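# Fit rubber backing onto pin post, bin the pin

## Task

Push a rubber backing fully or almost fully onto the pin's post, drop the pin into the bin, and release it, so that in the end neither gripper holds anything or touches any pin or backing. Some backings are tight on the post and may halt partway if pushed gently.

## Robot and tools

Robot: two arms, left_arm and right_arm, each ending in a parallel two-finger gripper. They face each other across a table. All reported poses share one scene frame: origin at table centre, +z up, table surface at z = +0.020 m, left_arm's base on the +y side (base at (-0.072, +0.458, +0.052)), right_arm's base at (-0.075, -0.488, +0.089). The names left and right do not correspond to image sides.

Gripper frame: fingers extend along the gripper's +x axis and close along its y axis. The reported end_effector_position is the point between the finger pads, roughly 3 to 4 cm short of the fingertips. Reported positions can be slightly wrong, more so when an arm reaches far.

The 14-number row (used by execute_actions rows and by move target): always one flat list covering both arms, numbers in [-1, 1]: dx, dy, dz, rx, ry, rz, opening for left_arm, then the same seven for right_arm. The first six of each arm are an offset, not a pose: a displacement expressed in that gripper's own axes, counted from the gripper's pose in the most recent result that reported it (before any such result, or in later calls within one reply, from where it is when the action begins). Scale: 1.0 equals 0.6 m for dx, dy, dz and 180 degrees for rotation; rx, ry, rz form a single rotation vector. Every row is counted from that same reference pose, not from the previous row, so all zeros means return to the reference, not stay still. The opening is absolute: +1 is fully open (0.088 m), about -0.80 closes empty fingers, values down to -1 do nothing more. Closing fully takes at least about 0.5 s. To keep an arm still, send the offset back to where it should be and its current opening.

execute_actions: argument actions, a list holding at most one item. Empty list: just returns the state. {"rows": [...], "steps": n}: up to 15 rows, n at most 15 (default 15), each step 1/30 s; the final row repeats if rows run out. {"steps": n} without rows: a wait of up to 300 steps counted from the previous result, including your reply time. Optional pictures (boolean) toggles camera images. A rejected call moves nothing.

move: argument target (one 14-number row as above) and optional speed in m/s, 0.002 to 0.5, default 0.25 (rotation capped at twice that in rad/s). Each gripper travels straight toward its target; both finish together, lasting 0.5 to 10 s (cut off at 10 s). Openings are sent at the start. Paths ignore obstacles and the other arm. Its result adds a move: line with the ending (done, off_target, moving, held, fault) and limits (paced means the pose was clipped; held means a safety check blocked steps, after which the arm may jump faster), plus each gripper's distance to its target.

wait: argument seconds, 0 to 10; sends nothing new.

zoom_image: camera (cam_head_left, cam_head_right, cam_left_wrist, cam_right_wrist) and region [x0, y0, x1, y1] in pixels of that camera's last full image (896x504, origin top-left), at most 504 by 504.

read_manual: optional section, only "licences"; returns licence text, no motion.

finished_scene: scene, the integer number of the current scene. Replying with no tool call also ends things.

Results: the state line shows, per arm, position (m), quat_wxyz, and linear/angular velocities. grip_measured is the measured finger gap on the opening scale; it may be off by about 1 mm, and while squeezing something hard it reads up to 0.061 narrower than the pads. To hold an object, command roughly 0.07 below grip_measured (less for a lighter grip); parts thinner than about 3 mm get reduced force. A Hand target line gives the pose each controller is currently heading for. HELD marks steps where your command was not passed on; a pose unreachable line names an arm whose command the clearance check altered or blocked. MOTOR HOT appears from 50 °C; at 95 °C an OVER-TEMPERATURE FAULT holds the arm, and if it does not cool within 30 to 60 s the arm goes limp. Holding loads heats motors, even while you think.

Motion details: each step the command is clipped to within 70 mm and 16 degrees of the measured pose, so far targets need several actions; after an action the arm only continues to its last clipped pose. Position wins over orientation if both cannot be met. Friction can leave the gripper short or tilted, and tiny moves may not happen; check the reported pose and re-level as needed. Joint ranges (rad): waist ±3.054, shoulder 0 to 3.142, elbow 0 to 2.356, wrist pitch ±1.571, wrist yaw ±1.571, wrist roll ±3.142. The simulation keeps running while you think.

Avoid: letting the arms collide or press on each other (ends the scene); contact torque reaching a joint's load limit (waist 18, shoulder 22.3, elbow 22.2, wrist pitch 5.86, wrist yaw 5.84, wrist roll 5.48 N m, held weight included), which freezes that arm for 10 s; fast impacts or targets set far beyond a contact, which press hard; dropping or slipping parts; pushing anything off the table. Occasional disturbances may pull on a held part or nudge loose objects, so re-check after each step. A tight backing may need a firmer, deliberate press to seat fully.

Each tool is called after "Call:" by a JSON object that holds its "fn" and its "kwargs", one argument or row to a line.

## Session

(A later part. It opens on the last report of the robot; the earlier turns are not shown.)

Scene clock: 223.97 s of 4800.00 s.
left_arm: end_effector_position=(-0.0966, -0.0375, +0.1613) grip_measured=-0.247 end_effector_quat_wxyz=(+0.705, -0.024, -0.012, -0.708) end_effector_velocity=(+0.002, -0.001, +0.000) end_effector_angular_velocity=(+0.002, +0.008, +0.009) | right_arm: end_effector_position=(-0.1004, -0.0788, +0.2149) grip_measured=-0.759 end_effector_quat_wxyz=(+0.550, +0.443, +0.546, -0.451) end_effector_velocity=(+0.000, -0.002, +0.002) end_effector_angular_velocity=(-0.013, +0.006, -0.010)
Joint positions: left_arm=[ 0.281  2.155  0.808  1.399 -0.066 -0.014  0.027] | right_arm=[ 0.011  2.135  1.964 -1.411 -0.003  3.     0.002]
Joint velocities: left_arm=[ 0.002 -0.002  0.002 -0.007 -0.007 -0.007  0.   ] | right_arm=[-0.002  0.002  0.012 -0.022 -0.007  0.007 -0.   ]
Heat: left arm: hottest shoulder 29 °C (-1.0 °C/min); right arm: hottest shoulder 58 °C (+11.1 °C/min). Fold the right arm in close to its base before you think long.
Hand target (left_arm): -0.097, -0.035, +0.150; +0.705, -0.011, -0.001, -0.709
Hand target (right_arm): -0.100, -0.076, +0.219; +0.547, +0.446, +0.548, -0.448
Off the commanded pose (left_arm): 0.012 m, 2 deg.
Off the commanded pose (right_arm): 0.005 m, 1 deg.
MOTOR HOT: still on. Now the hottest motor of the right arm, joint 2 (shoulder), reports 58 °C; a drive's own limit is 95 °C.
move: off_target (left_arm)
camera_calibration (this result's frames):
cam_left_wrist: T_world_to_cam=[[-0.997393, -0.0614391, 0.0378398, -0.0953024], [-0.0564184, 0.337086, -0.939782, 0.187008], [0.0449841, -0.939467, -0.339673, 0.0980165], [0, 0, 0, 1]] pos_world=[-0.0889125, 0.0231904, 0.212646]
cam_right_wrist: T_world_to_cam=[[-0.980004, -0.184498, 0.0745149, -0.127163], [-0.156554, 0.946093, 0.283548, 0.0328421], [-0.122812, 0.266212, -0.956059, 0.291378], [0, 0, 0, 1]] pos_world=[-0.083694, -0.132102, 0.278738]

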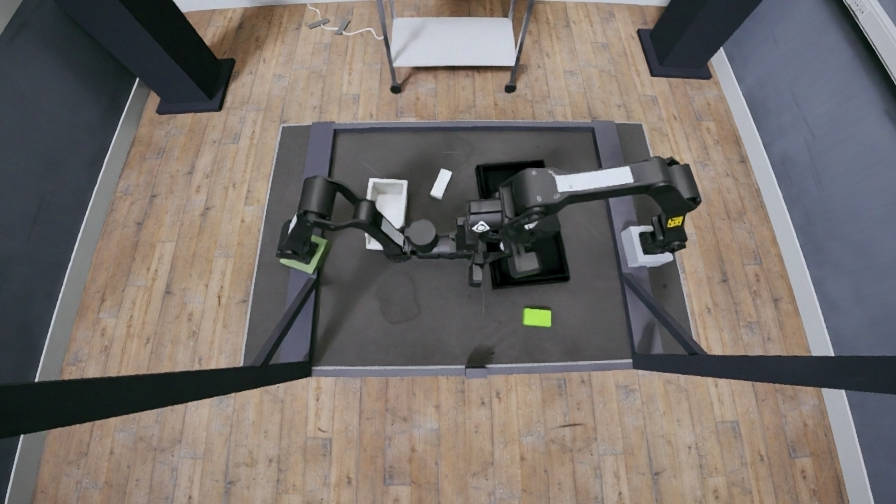

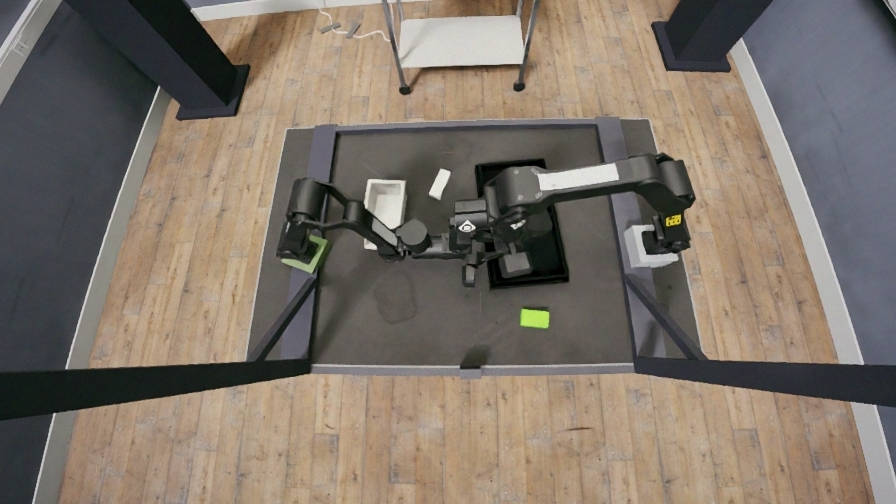

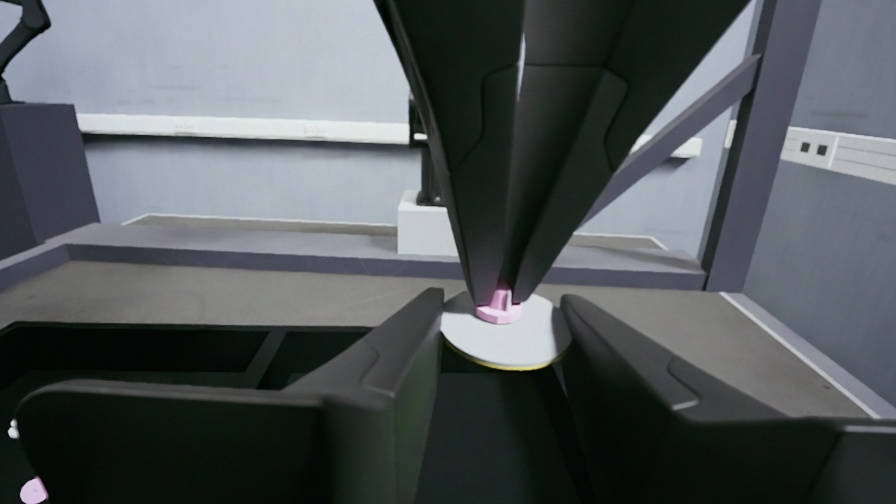

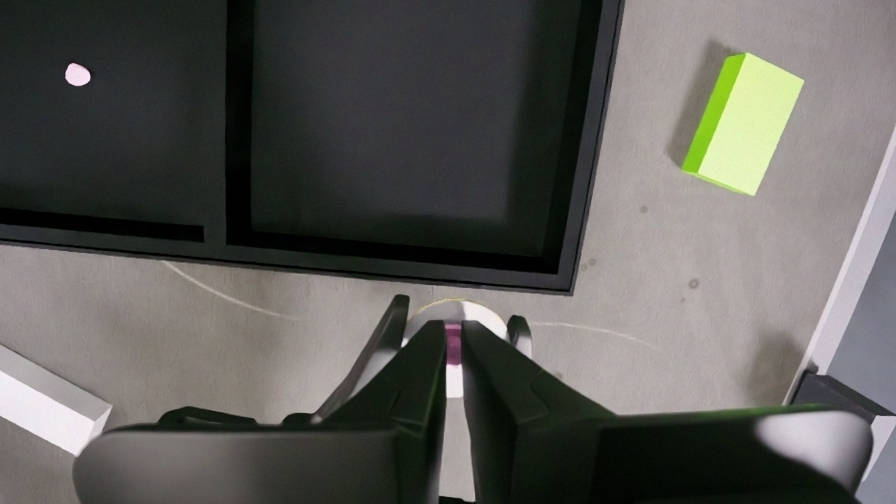

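Compliant arms; pull harder.

Call:
{"fn": "move", "kwargs": {
  "target": [0,0,-0.04,0,0.015,0,-0.34,-0.02,0,-0.004,0,0,0,-0.85],
  "speed": 0.03
}}

Call:
{"fn": "zoom_image", "kwargs": {
  "camera": "cam_left_wrist",
  "region": [400,180,620,380]
}}

Scene clock: 227.33 s of 4800.00 s.
left_arm: end_effector_position=(-0.0966, -0.0405, +0.1642) grip_measured=-0.247 end_effector_quat_wxyz=(+0.705, -0.033, -0.019, -0.708) end_effector_velocity=(-0.000, -0.001, -0.004) end_effector_angular_velocity=(+0.012, +0.007, +0.004) | right_arm: end_effector_position=(-0.1005, -0.0807, +0.2203) grip_measured=-0.759 end_effector_quat_wxyz=(+0.555, +0.437, +0.540, -0.457) end_effector_velocity=(-0.000, +0.000, -0.001) end_effector_angular_velocity=(-0.008, +0.007, +0.005)
Joint positions: left_arm=[ 0.281  2.169  0.823  1.419 -0.067 -0.014  0.027] | right_arm=[ 0.011  2.152  2.011 -1.465 -0.003  3.     0.002]
Joint velocities: left_arm=[-0.002  0.007  0.002 -0.007 -0.007 -0.007 -0.   ] | right_arm=[-0.002  0.007  0.007 -0.007 -0.007 -0.007 -0.   ]
Heat: left arm: hottest shoulder 29 °C (+0.0 °C/min); right arm: hottest shoulder 58 °C (+11.1 °C/min). Fold the right arm in close to its base before you think long.
Hand target (left_arm): -0.097, -0.038, +0.138; +0.706, -0.008, +0.005, -0.708
Hand target (right_arm): -0.101, -0.076, +0.227; +0.550, +0.443, +0.546, -0.451
Off the commanded pose (left_arm): 0.027 m, 4 deg.
Off the commanded pose (right_arm): 0.008 m, 1 deg.
MOTOR HOT: still on. Now the hottest motor of the right arm, joint 2 (shoulder), reports 58 °C; a drive's own limit is 95 °C.
move: off_target (left_arm)
camera_calibration (this result's frames):
cam_left_wrist: T_world_to_cam=[[-0.997286, -0.0613474, 0.0407155, -0.0960252], [-0.058128, 0.316582, -0.946782, 0.190902], [0.0451928, -0.946579, -0.319289, 0.0925016], [0, 0, 0, 1]] pos_world=[-0.0888482, 0.0212331, 0.214187]
cam_right_wrist: T_world_to_cam=[[-0.980038, -0.183137, 0.0773687, -0.128489], [-0.157291, 0.952261, 0.261645, 0.0383555], [-0.121592, 0.244253, -0.962058, 0.296801], [0, 0, 0, 1]] pos_world=[-0.083803, -0.13255, 0.285445]

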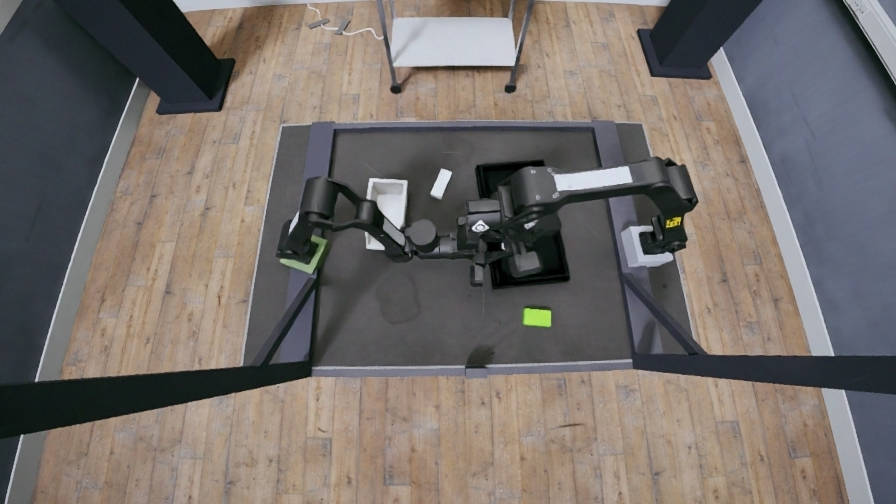

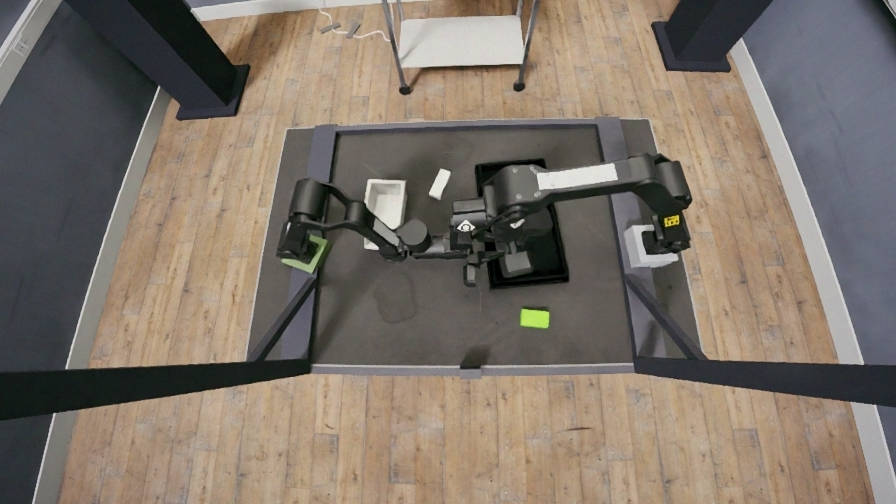

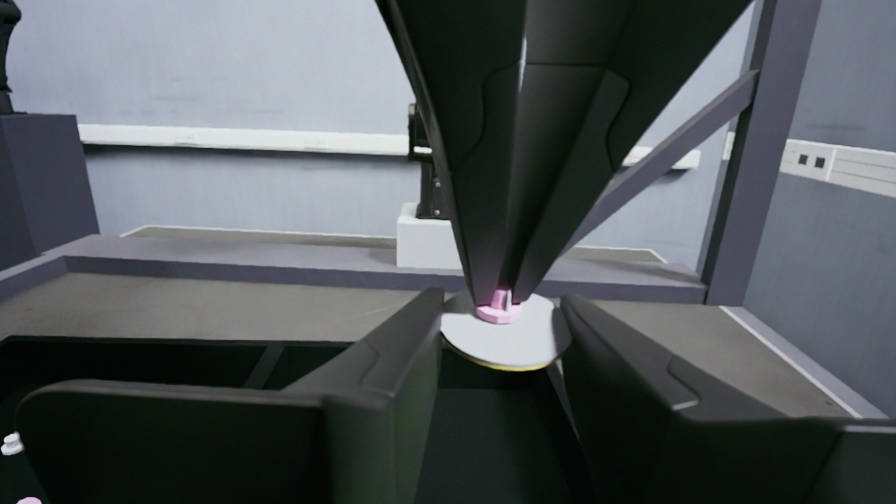

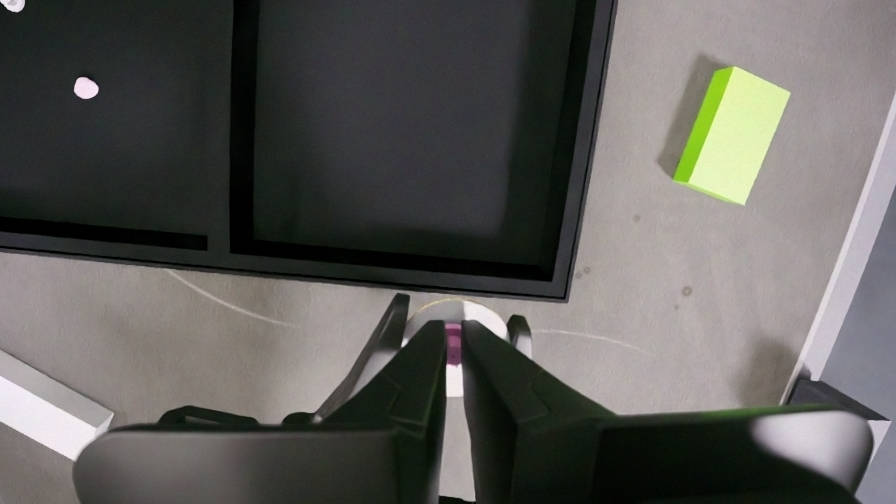

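Region (400, 180, 620, 380) of cam_left_wrist's 896x504 image, scaled by 2.291, with more detail than that image has; it fills the top 458 rows of this view, and the rest is white.

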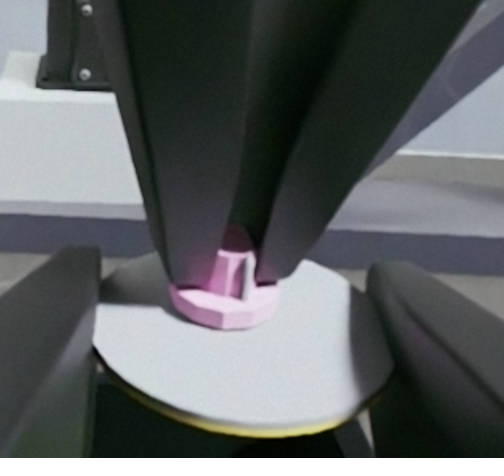

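Call:
{"fn": "move", "kwargs": {
  "target": [-0.004,0,-0.065,0,0.035,0,-0.34,-0.02,0,-0.008,0,-0.01,0,-0.85],
  "speed": 0.03
}}

Call:
{"fn": "zoom_image", "kwargs": {
  "camera": "cam_left_wrist",
  "region": [400,180,620,380]
}}

Scene clock: 232.70 s of 4800.00 s.
left_arm: end_effector_position=(-0.0968, -0.0438, +0.1621) grip_measured=-0.247 end_effector_quat_wxyz=(+0.705, -0.029, -0.015, -0.708) end_effector_velocity=(-0.000, +0.000, -0.001) end_effector_angular_velocity=(+0.007, +0.007, +0.004) | right_arm: end_effector_position=(-0.1008, -0.0816, +0.2216) grip_measured=-0.759 end_effector_quat_wxyz=(+0.571, +0.419, +0.524, -0.473) end_effector_velocity=(+0.000, -0.004, +0.000) end_effector_angular_velocity=(-0.022, +0.005, -0.010)
Joint positions: left_arm=[ 0.281  2.173  0.837  1.398 -0.067 -0.015  0.027] | right_arm=[ 0.013  2.221  2.124 -1.575 -0.003  3.     0.002]
Joint velocities: left_arm=[-0.002 -0.002 -0.002 -0.007 -0.007 -0.007 -0.   ] | right_arm=[-0.002  0.002  0.002 -0.022 -0.007  0.007 -0.   ]
Heat: left arm: hottest shoulder 29 °C (+0.0 °C/min); right arm: hottest shoulder 57 °C (+7.0 °C/min). Fold the right arm in close to its base before you think long.
Hand target (left_arm): -0.097, -0.039, +0.126; +0.706, +0.007, +0.019, -0.708
Hand target (right_arm): -0.101, -0.076, +0.232; +0.563, +0.431, +0.533, -0.463
Off the commanded pose (left_arm): 0.037 m, 6 deg.
Off the commanded pose (right_arm): 0.012 m, 2 deg.
MOTOR HOT: still on. Now the hottest motor of the right arm, joint 2 (shoulder), reports 57 °C; a drive's own limit is 95 °C.
joint sent to its limit (right arm) — the command would take joint 4 (wrist pitch) past its lower limit, so that joint was sent only as far as its limit.
After step 90, 0.30 s passed at rest.
move: off_target (left_arm, right_arm)
camera_calibration (this result's frames):
cam_left_wrist: T_world_to_cam=[[-0.997277, -0.0617333, 0.0403534, -0.0963312], [-0.058426, 0.327378, -0.943085, 0.189809], [0.045009, -0.942875, -0.330093, 0.0906186], [0, 0, 0, 1]] pos_world=[-0.0890578, 0.0173558, 0.212806]
cam_right_wrist: T_world_to_cam=[[-0.980258, -0.178499, 0.0850419, -0.13045], [-0.159072, 0.967417, 0.196979, 0.0542272], [-0.117432, 0.179562, -0.976712, 0.296618], [0, 0, 0, 1]] pos_world=[-0.0844161, -0.129007, 0.290123]

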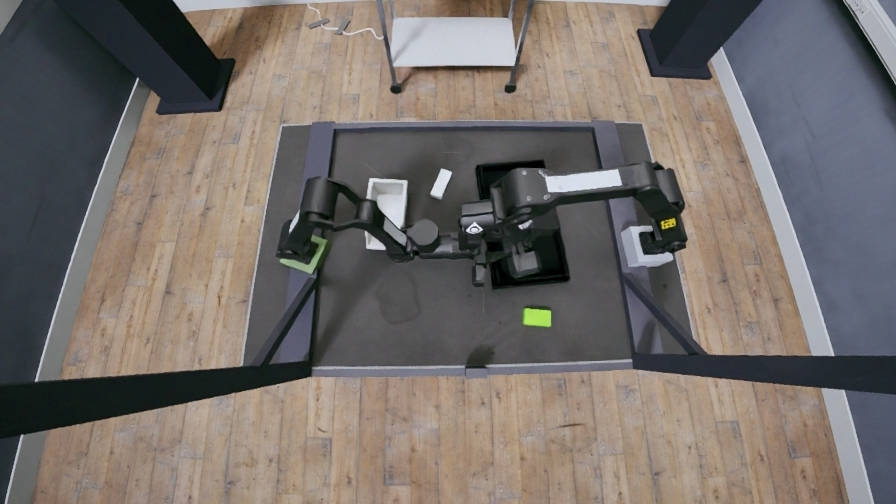

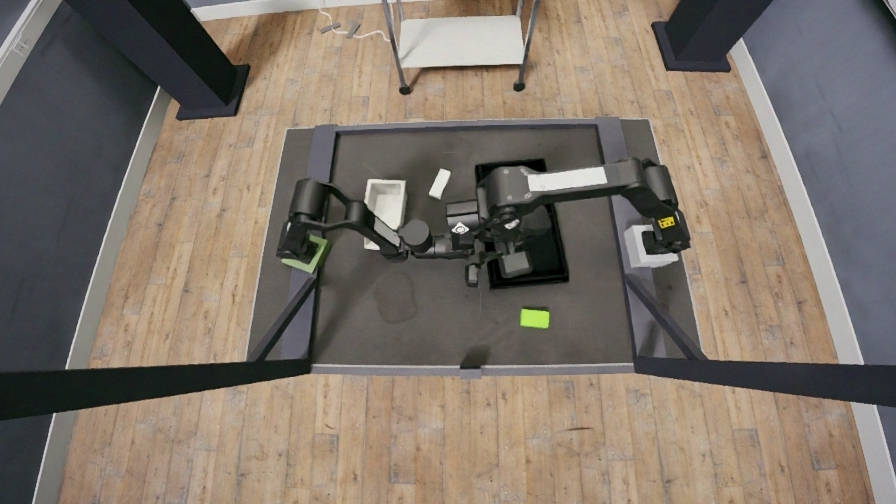

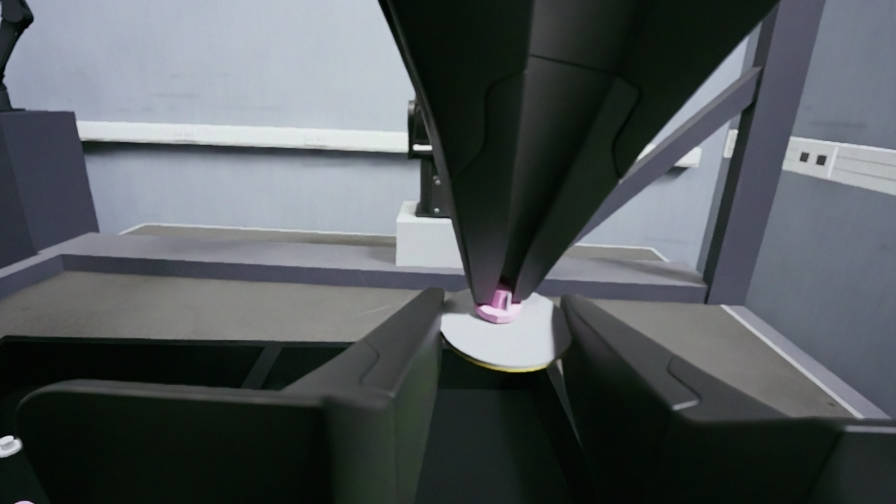

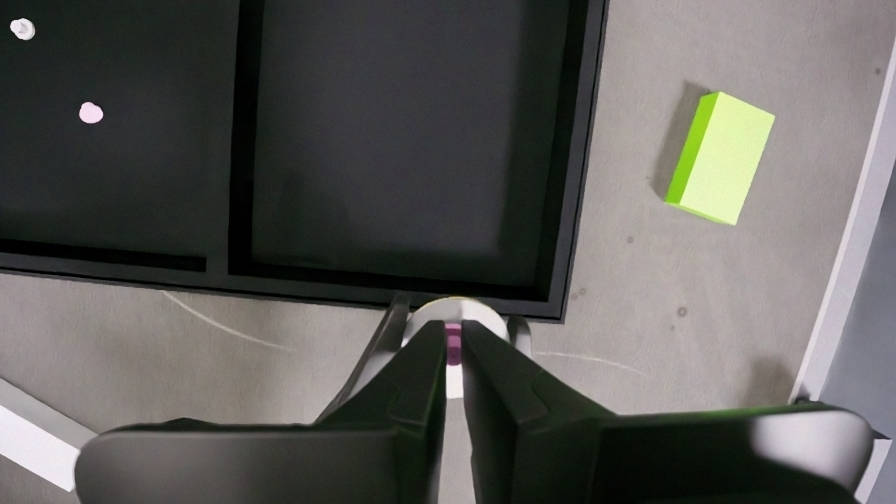

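Region (400, 180, 620, 380) of cam_left_wrist's 896x504 image, scaled by 2.291, with more detail than that image has; it fills the top 458 rows of this view, and the rest is white.

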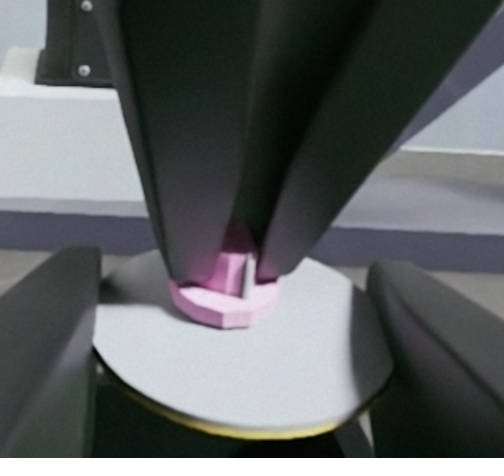

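Call:
{"fn": "move", "kwargs": {
  "target": [-0.02,-0.004,-0.07,0,0.035,0,-0.34,0,0,0.005,0,0.04,0,-0.85],
  "speed": 0.04
}}

Call:
{"fn": "zoom_image", "kwargs": {
  "camera": "cam_left_wrist",
  "region": [400,180,620,380]
}}

Scene clock: 238.93 s of 4800.00 s.
left_arm: end_effector_position=(-0.0981, -0.0416, +0.1532) grip_measured=-0.247 end_effector_quat_wxyz=(+0.706, -0.022, -0.008, -0.708) end_effector_velocity=(-0.000, -0.001, -0.002) end_effector_angular_velocity=(+0.007, +0.007, +0.005) | right_arm: end_effector_position=(-0.1014, -0.0829, +0.2084) grip_measured=-0.759 end_effector_quat_wxyz=(+0.546, +0.441, +0.550, -0.453) end_effector_velocity=(-0.002, -0.004, -0.002) end_effector_angular_velocity=(-0.008, +0.022, +0.019)
Joint positions: left_arm=[ 0.276  2.186  0.827  1.401 -0.074 -0.017  0.027] | right_arm=[ 0.009  2.112  1.902 -1.37  -0.017  2.997  0.002]
Joint velocities: left_arm=[-0.002  0.002  0.002 -0.007 -0.007 -0.007 -0.   ] | right_arm=[-0.002 -0.012 -0.027  0.007 -0.022 -0.022 -0.   ]
Heat: left arm: hottest shoulder 29 °C (+0.0 °C/min); right arm: hottest shoulder 58 °C (+5.0 °C/min). Fold the right arm in close to its base before you think long.
Hand target (left_arm): -0.100, -0.034, +0.120; +0.705, +0.011, +0.023, -0.708
Hand target (right_arm): -0.100, -0.085, +0.222; +0.537, +0.448, +0.558, -0.446
Off the commanded pose (left_arm): 0.034 m, 5 deg.
Off the commanded pose (right_arm): 0.014 m, 2 deg.
MOTOR HOT: still on. Now the hottest motor of the right arm, joint 2 (shoulder), reports 58 °C; a drive's own limit is 95 °C.
After step 90, 1.43 s passed at rest.
move: off_target (left_arm, right_arm)
camera_calibration (this result's frames):
cam_left_wrist: T_world_to_cam=[[-0.997145, -0.0643542, 0.039494, -0.0970888], [-0.0594287, 0.346247, -0.936259, 0.180206], [0.0465776, -0.935933, -0.349083, 0.0931961], [0, 0, 0, 1]] pos_world=[-0.0904431, 0.0185816, 0.205087]
cam_right_wrist: T_world_to_cam=[[-0.978796, -0.185257, 0.0873998, -0.131044], [-0.15328, 0.945453, 0.287443, 0.0378985], [-0.135883, 0.267951, -0.953802, 0.284569], [0, 0, 0, 1]] pos_world=[-0.0837877, -0.136359, 0.271982]

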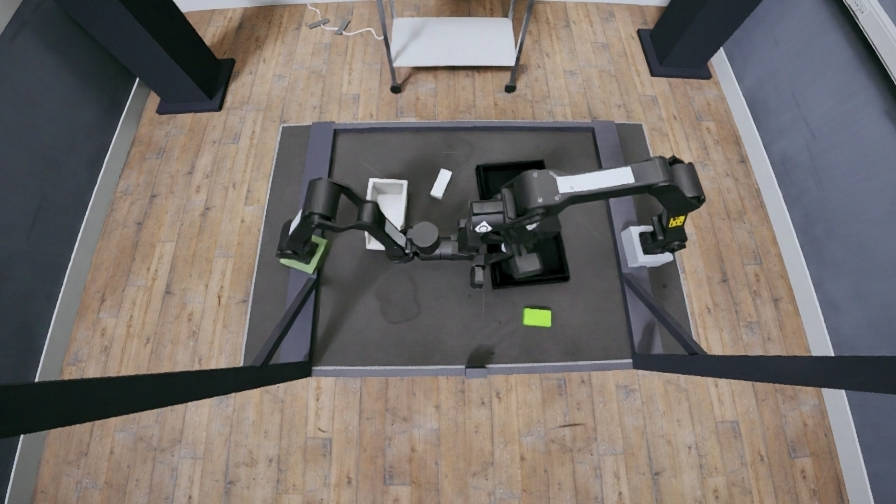

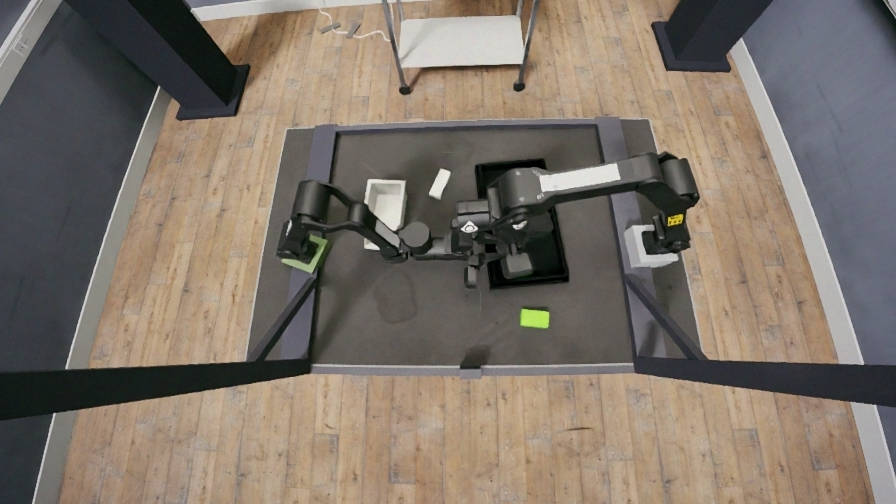

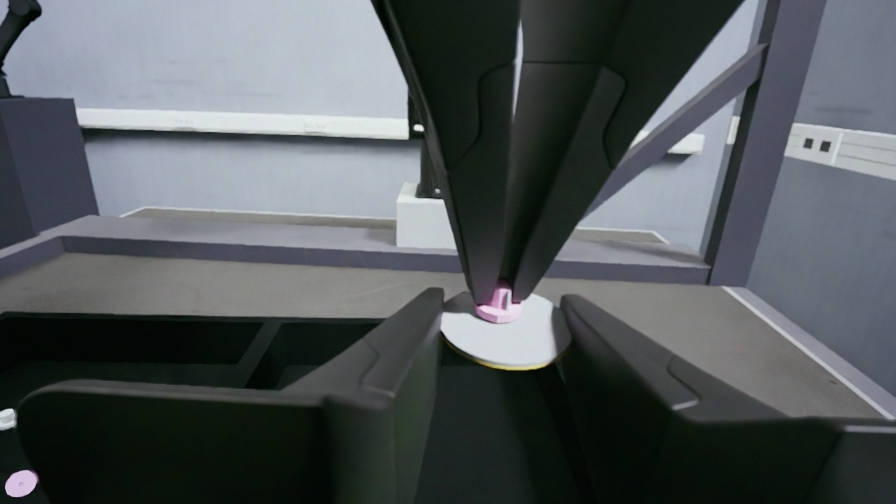

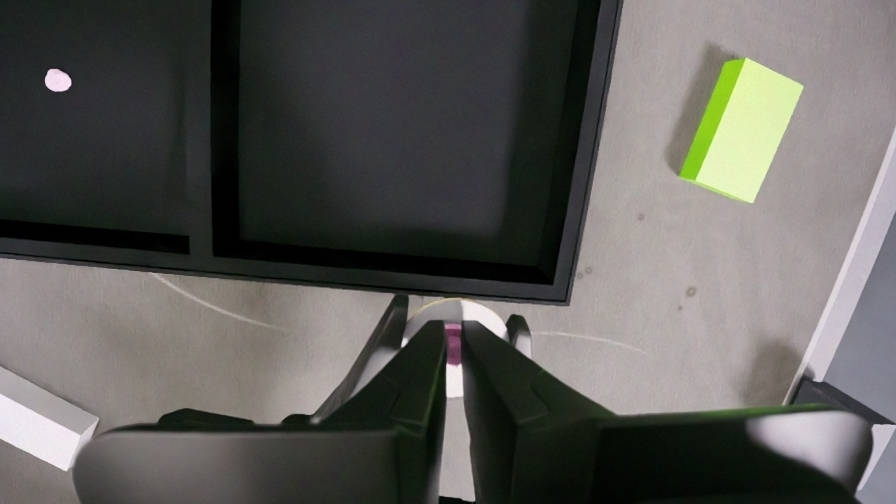

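Region (400, 180, 620, 380) of cam_left_wrist's 896x504 image, scaled by 2.291, with more detail than that image has; it fills the top 458 rows of this view, and the rest is white.

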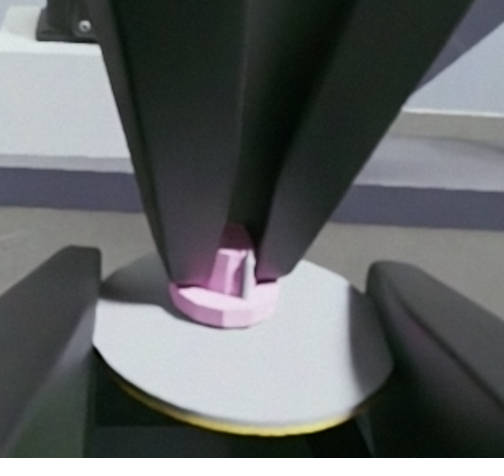

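Call:
{"fn": "move", "kwargs": {
  "target": [0,0,-0.085,0,0.04,0,-0.36,-0.035,0,0,0,0.01,0,-0.9],
  "speed": 0.04
}}

Call:
{"fn": "zoom_image", "kwargs": {
  "camera": "cam_left_wrist",
  "region": [400,180,620,380]
}}

Scene clock: 243.63 s of 4800.00 s.
left_arm: end_effector_position=(-0.0978, -0.0433, +0.1052) grip_measured=-0.247 end_effector_quat_wxyz=(+0.707, +0.023, +0.033, -0.706) end_effector_velocity=(-0.000, +0.001, -0.004) end_effector_angular_velocity=(+0.022, +0.005, +0.005) | right_arm: end_effector_position=(-0.1018, -0.0831, +0.2263) grip_measured=-0.759 end_effector_quat_wxyz=(+0.539, +0.446, +0.557, -0.448) end_effector_velocity=(-0.000, -0.001, -0.000) end_effector_angular_velocity=(-0.007, +0.007, +0.020)
Joint positions: left_arm=[ 0.277  2.275  0.845  1.351 -0.074 -0.02   0.027] | right_arm=[ 0.009  2.092  1.943 -1.406 -0.02   2.997  0.002]
Joint velocities: left_arm=[-0.002 -0.002 -0.002 -0.022 -0.007 -0.007 -0.   ] | right_arm=[-0.002  0.002  0.002 -0.007 -0.007 -0.022 -0.   ]
Heat: left arm: hottest shoulder 29 °C (+0.0 °C/min); right arm: hottest shoulder 59 °C (+3.0 °C/min). Fold the right arm in close to its base before you think long.
Hand target (left_arm): -0.099, -0.044, +0.103; +0.706, +0.023, +0.036, -0.707
Hand target (right_arm): -0.101, -0.083, +0.229; +0.537, +0.448, +0.558, -0.446
Off the commanded pose (left_arm): 0.003 m, 0 deg.
Off the commanded pose (right_arm): 0.003 m, 0 deg.
MOTOR HOT: still on. Now the hottest motor of the right arm, joint 2 (shoulder), reports 59 °C; a drive's own limit is 95 °C.
move: done
camera_calibration (this result's frames):
cam_left_wrist: T_world_to_cam=[[-0.997247, -0.0695047, 0.0258423, -0.0937824], [-0.0548183, 0.456317, -0.888127, 0.135983], [0.0499367, -0.887099, -0.458871, 0.0888291], [0, 0, 0, 1]] pos_world=[-0.0905057, 0.0102304, 0.163955]
cam_right_wrist: T_world_to_cam=[[-0.978442, -0.187009, 0.0876334, -0.133153], [-0.151482, 0.938276, 0.310951, 0.0271661], [-0.140375, 0.290973, -0.946377, 0.301429], [0, 0, 0, 1]] pos_world=[-0.0838537, -0.138098, 0.288487]

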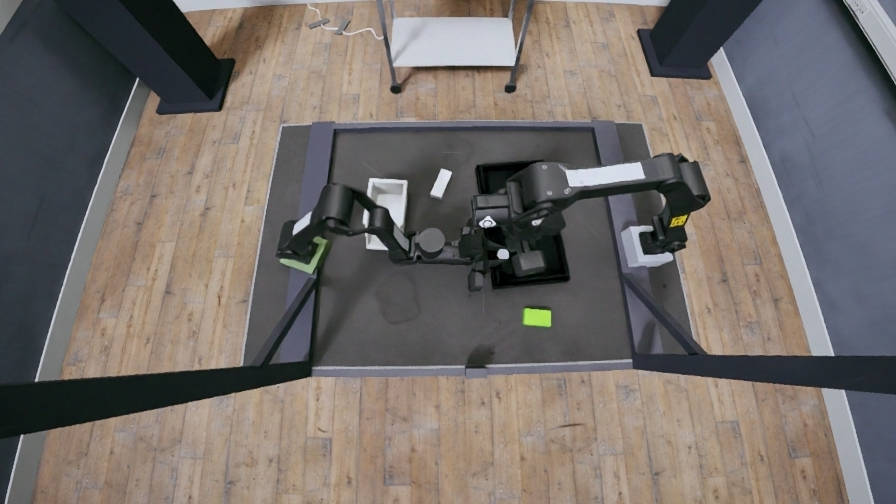

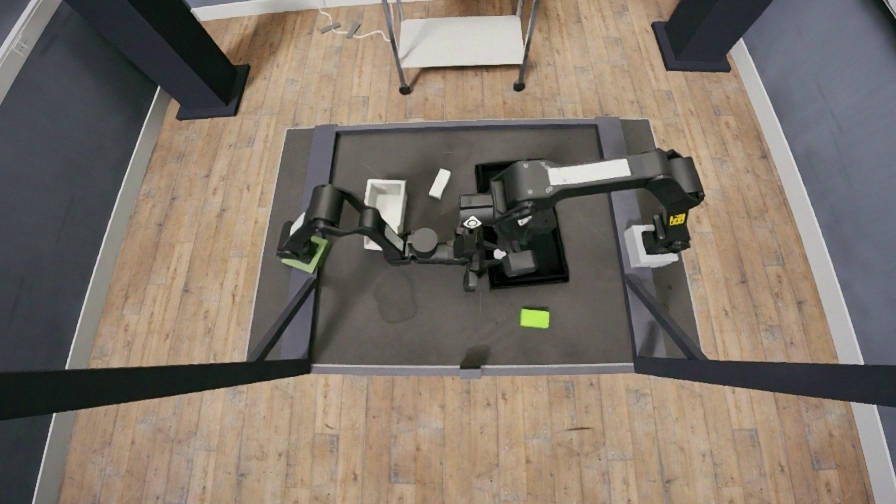

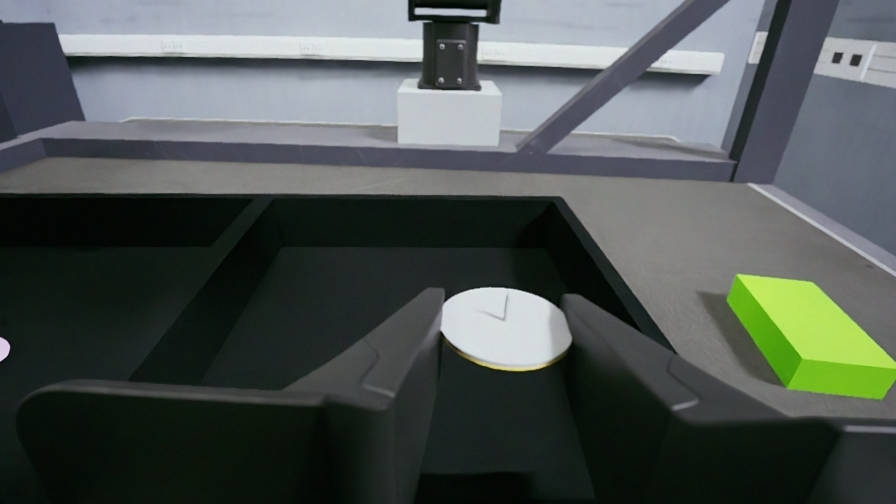

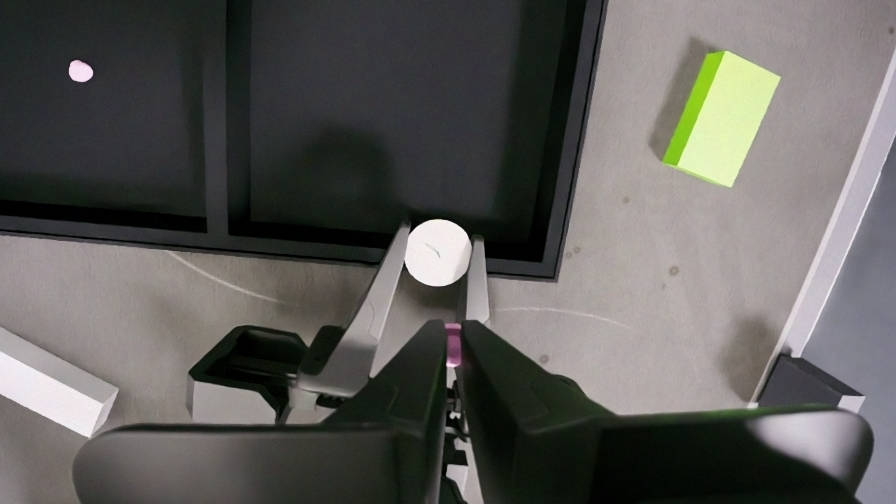

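Region (400, 180, 620, 380) of cam_left_wrist's 896x504 image, scaled by 2.291, with more detail than that image has; it fills the top 458 rows of this view, and the rest is white.

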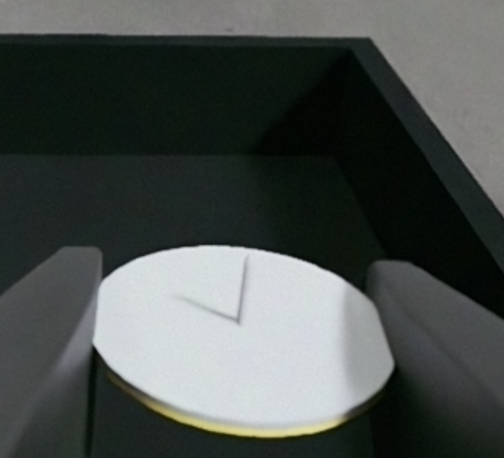

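Call:
{"fn": "move", "kwargs": {
  "target": [0,0,0.035,0,-0.027,0,-0.36,0.068,-0.002,-0.001,0,-0.008,0,-0.9],
  "speed": 0.1
}}

Call:
{"fn": "zoom_image", "kwargs": {
  "camera": "cam_left_wrist",
  "region": [400,180,620,380]
}}

Call:
{"fn": "zoom_image", "kwargs": {
  "camera": "cam_right_wrist",
  "region": [390,260,520,380]
}}

Scene clock: 251.47 s of 4800.00 s.
left_arm: end_effector_position=(-0.0979, -0.0439, +0.1204) grip_measured=-0.247 end_effector_quat_wxyz=(+0.707, -0.003, +0.010, -0.707) end_effector_velocity=(+0.002, +0.001, -0.007) end_effector_angular_velocity=(+0.027, +0.005, +0.020) | right_arm: end_effector_position=(-0.1034, -0.0802, +0.1947) grip_measured=-0.759 end_effector_quat_wxyz=(+0.540, +0.446, +0.556, -0.448) end_effector_velocity=(-0.002, -0.000, -0.001) end_effector_angular_velocity=(+0.002, +0.007, +0.010)
Joint positions: left_arm=[ 0.277  2.275  0.845  1.421 -0.074 -0.02   0.027] | right_arm=[ 0.013  2.102  1.833 -1.287 -0.019  3.     0.002]
Joint velocities: left_arm=[-0.002  0.002 -0.002 -0.022 -0.022 -0.007 -0.   ] | right_arm=[ 0.002 -0.002 -0.007  0.007 -0.007 -0.007 -0.   ]
Heat: left arm: hottest shoulder 30 °C (+1.0 °C/min); right arm: hottest shoulder 58 °C (-1.0 °C/min). Fold the right arm in close to its base before you think long.
Hand target (left_arm): -0.098, -0.045, +0.126; +0.707, -0.007, +0.003, -0.707
Hand target (right_arm): -0.104, -0.082, +0.186; +0.546, +0.440, +0.550, -0.453
Off the commanded pose (left_arm): 0.006 m, 1 deg.
Off the commanded pose (right_arm): 0.009 m, 1 deg.
MOTOR HOT: still on. Now the hottest motor of the right arm, joint 2 (shoulder), reports 58 °C; a drive's own limit is 95 °C.
After step 90, 3.97 s passed at rest.
move: off_target (right_arm)
camera_calibration (this result's frames):
cam_left_wrist: T_world_to_cam=[[-0.997114, -0.0673387, 0.035062, -0.0952758], [-0.0588135, 0.393093, -0.917616, 0.15023], [0.0480084, -0.91703, -0.395919, 0.0861552], [0, 0, 0, 1]] pos_world=[-0.0903015, 0.0135366, 0.175305]
cam_right_wrist: T_world_to_cam=[[-0.97837, -0.187644, 0.0870783, -0.131349], [-0.152434, 0.938522, 0.309743, 0.0341763], [-0.139846, 0.289769, -0.946825, 0.270444], [0, 0, 0, 1]] pos_world=[-0.0854776, -0.135089, 0.256915]

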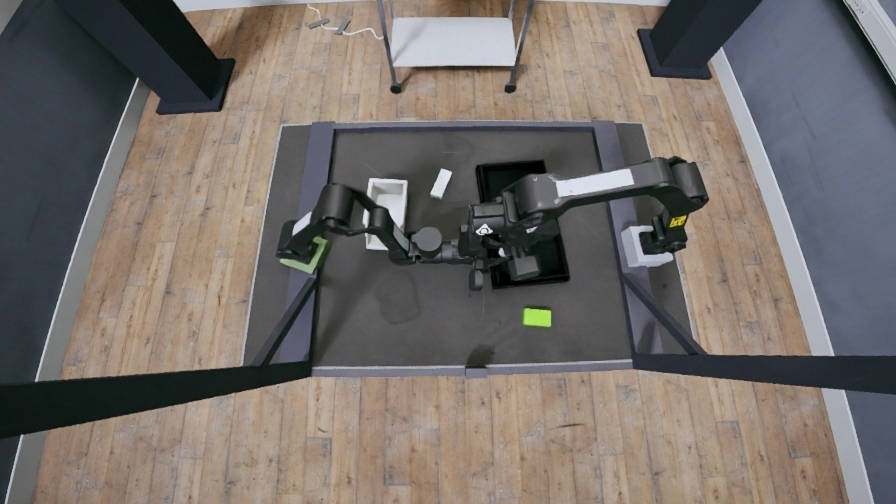

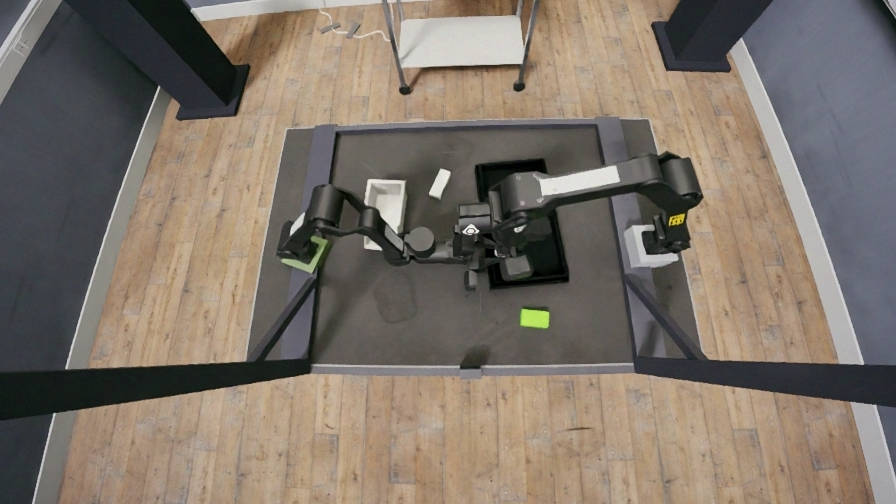

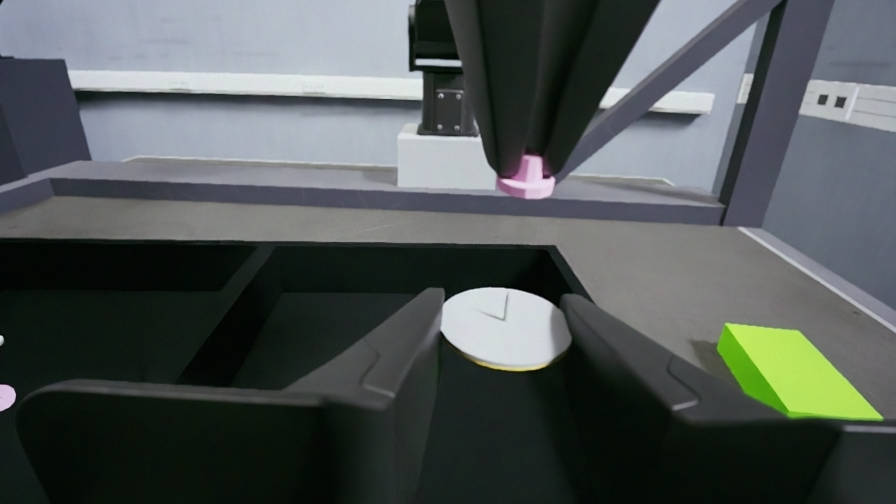

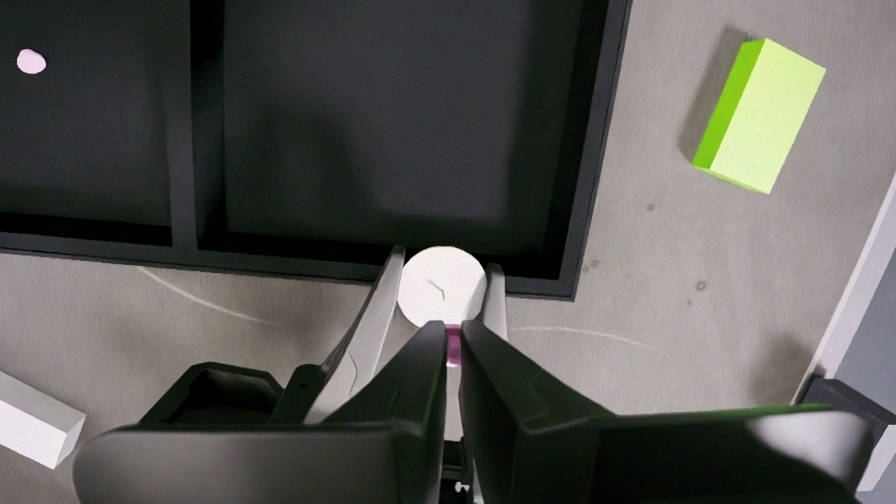

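Region (400, 180, 620, 380) of cam_left_wrist's 896x504 image, scaled by 2.291, with more detail than that image has; it fills the top 458 rows of this view, and the rest is white.

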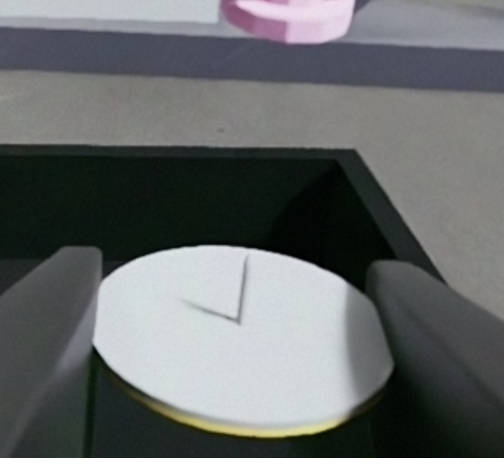

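Region (390, 260, 520, 380) of cam_right_wrist's 896x504 image, scaled by 3.877, with more detail than that image has; it fills the top 465 rows of this view, and the rest is white.

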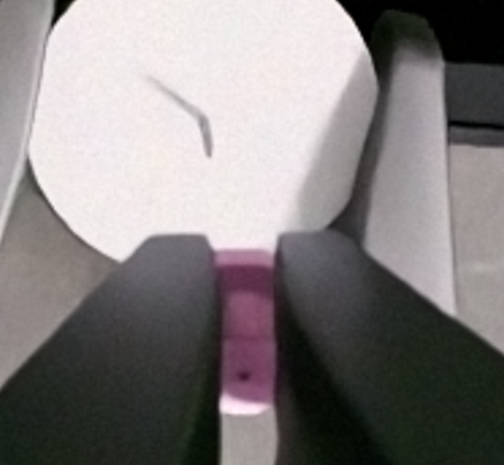

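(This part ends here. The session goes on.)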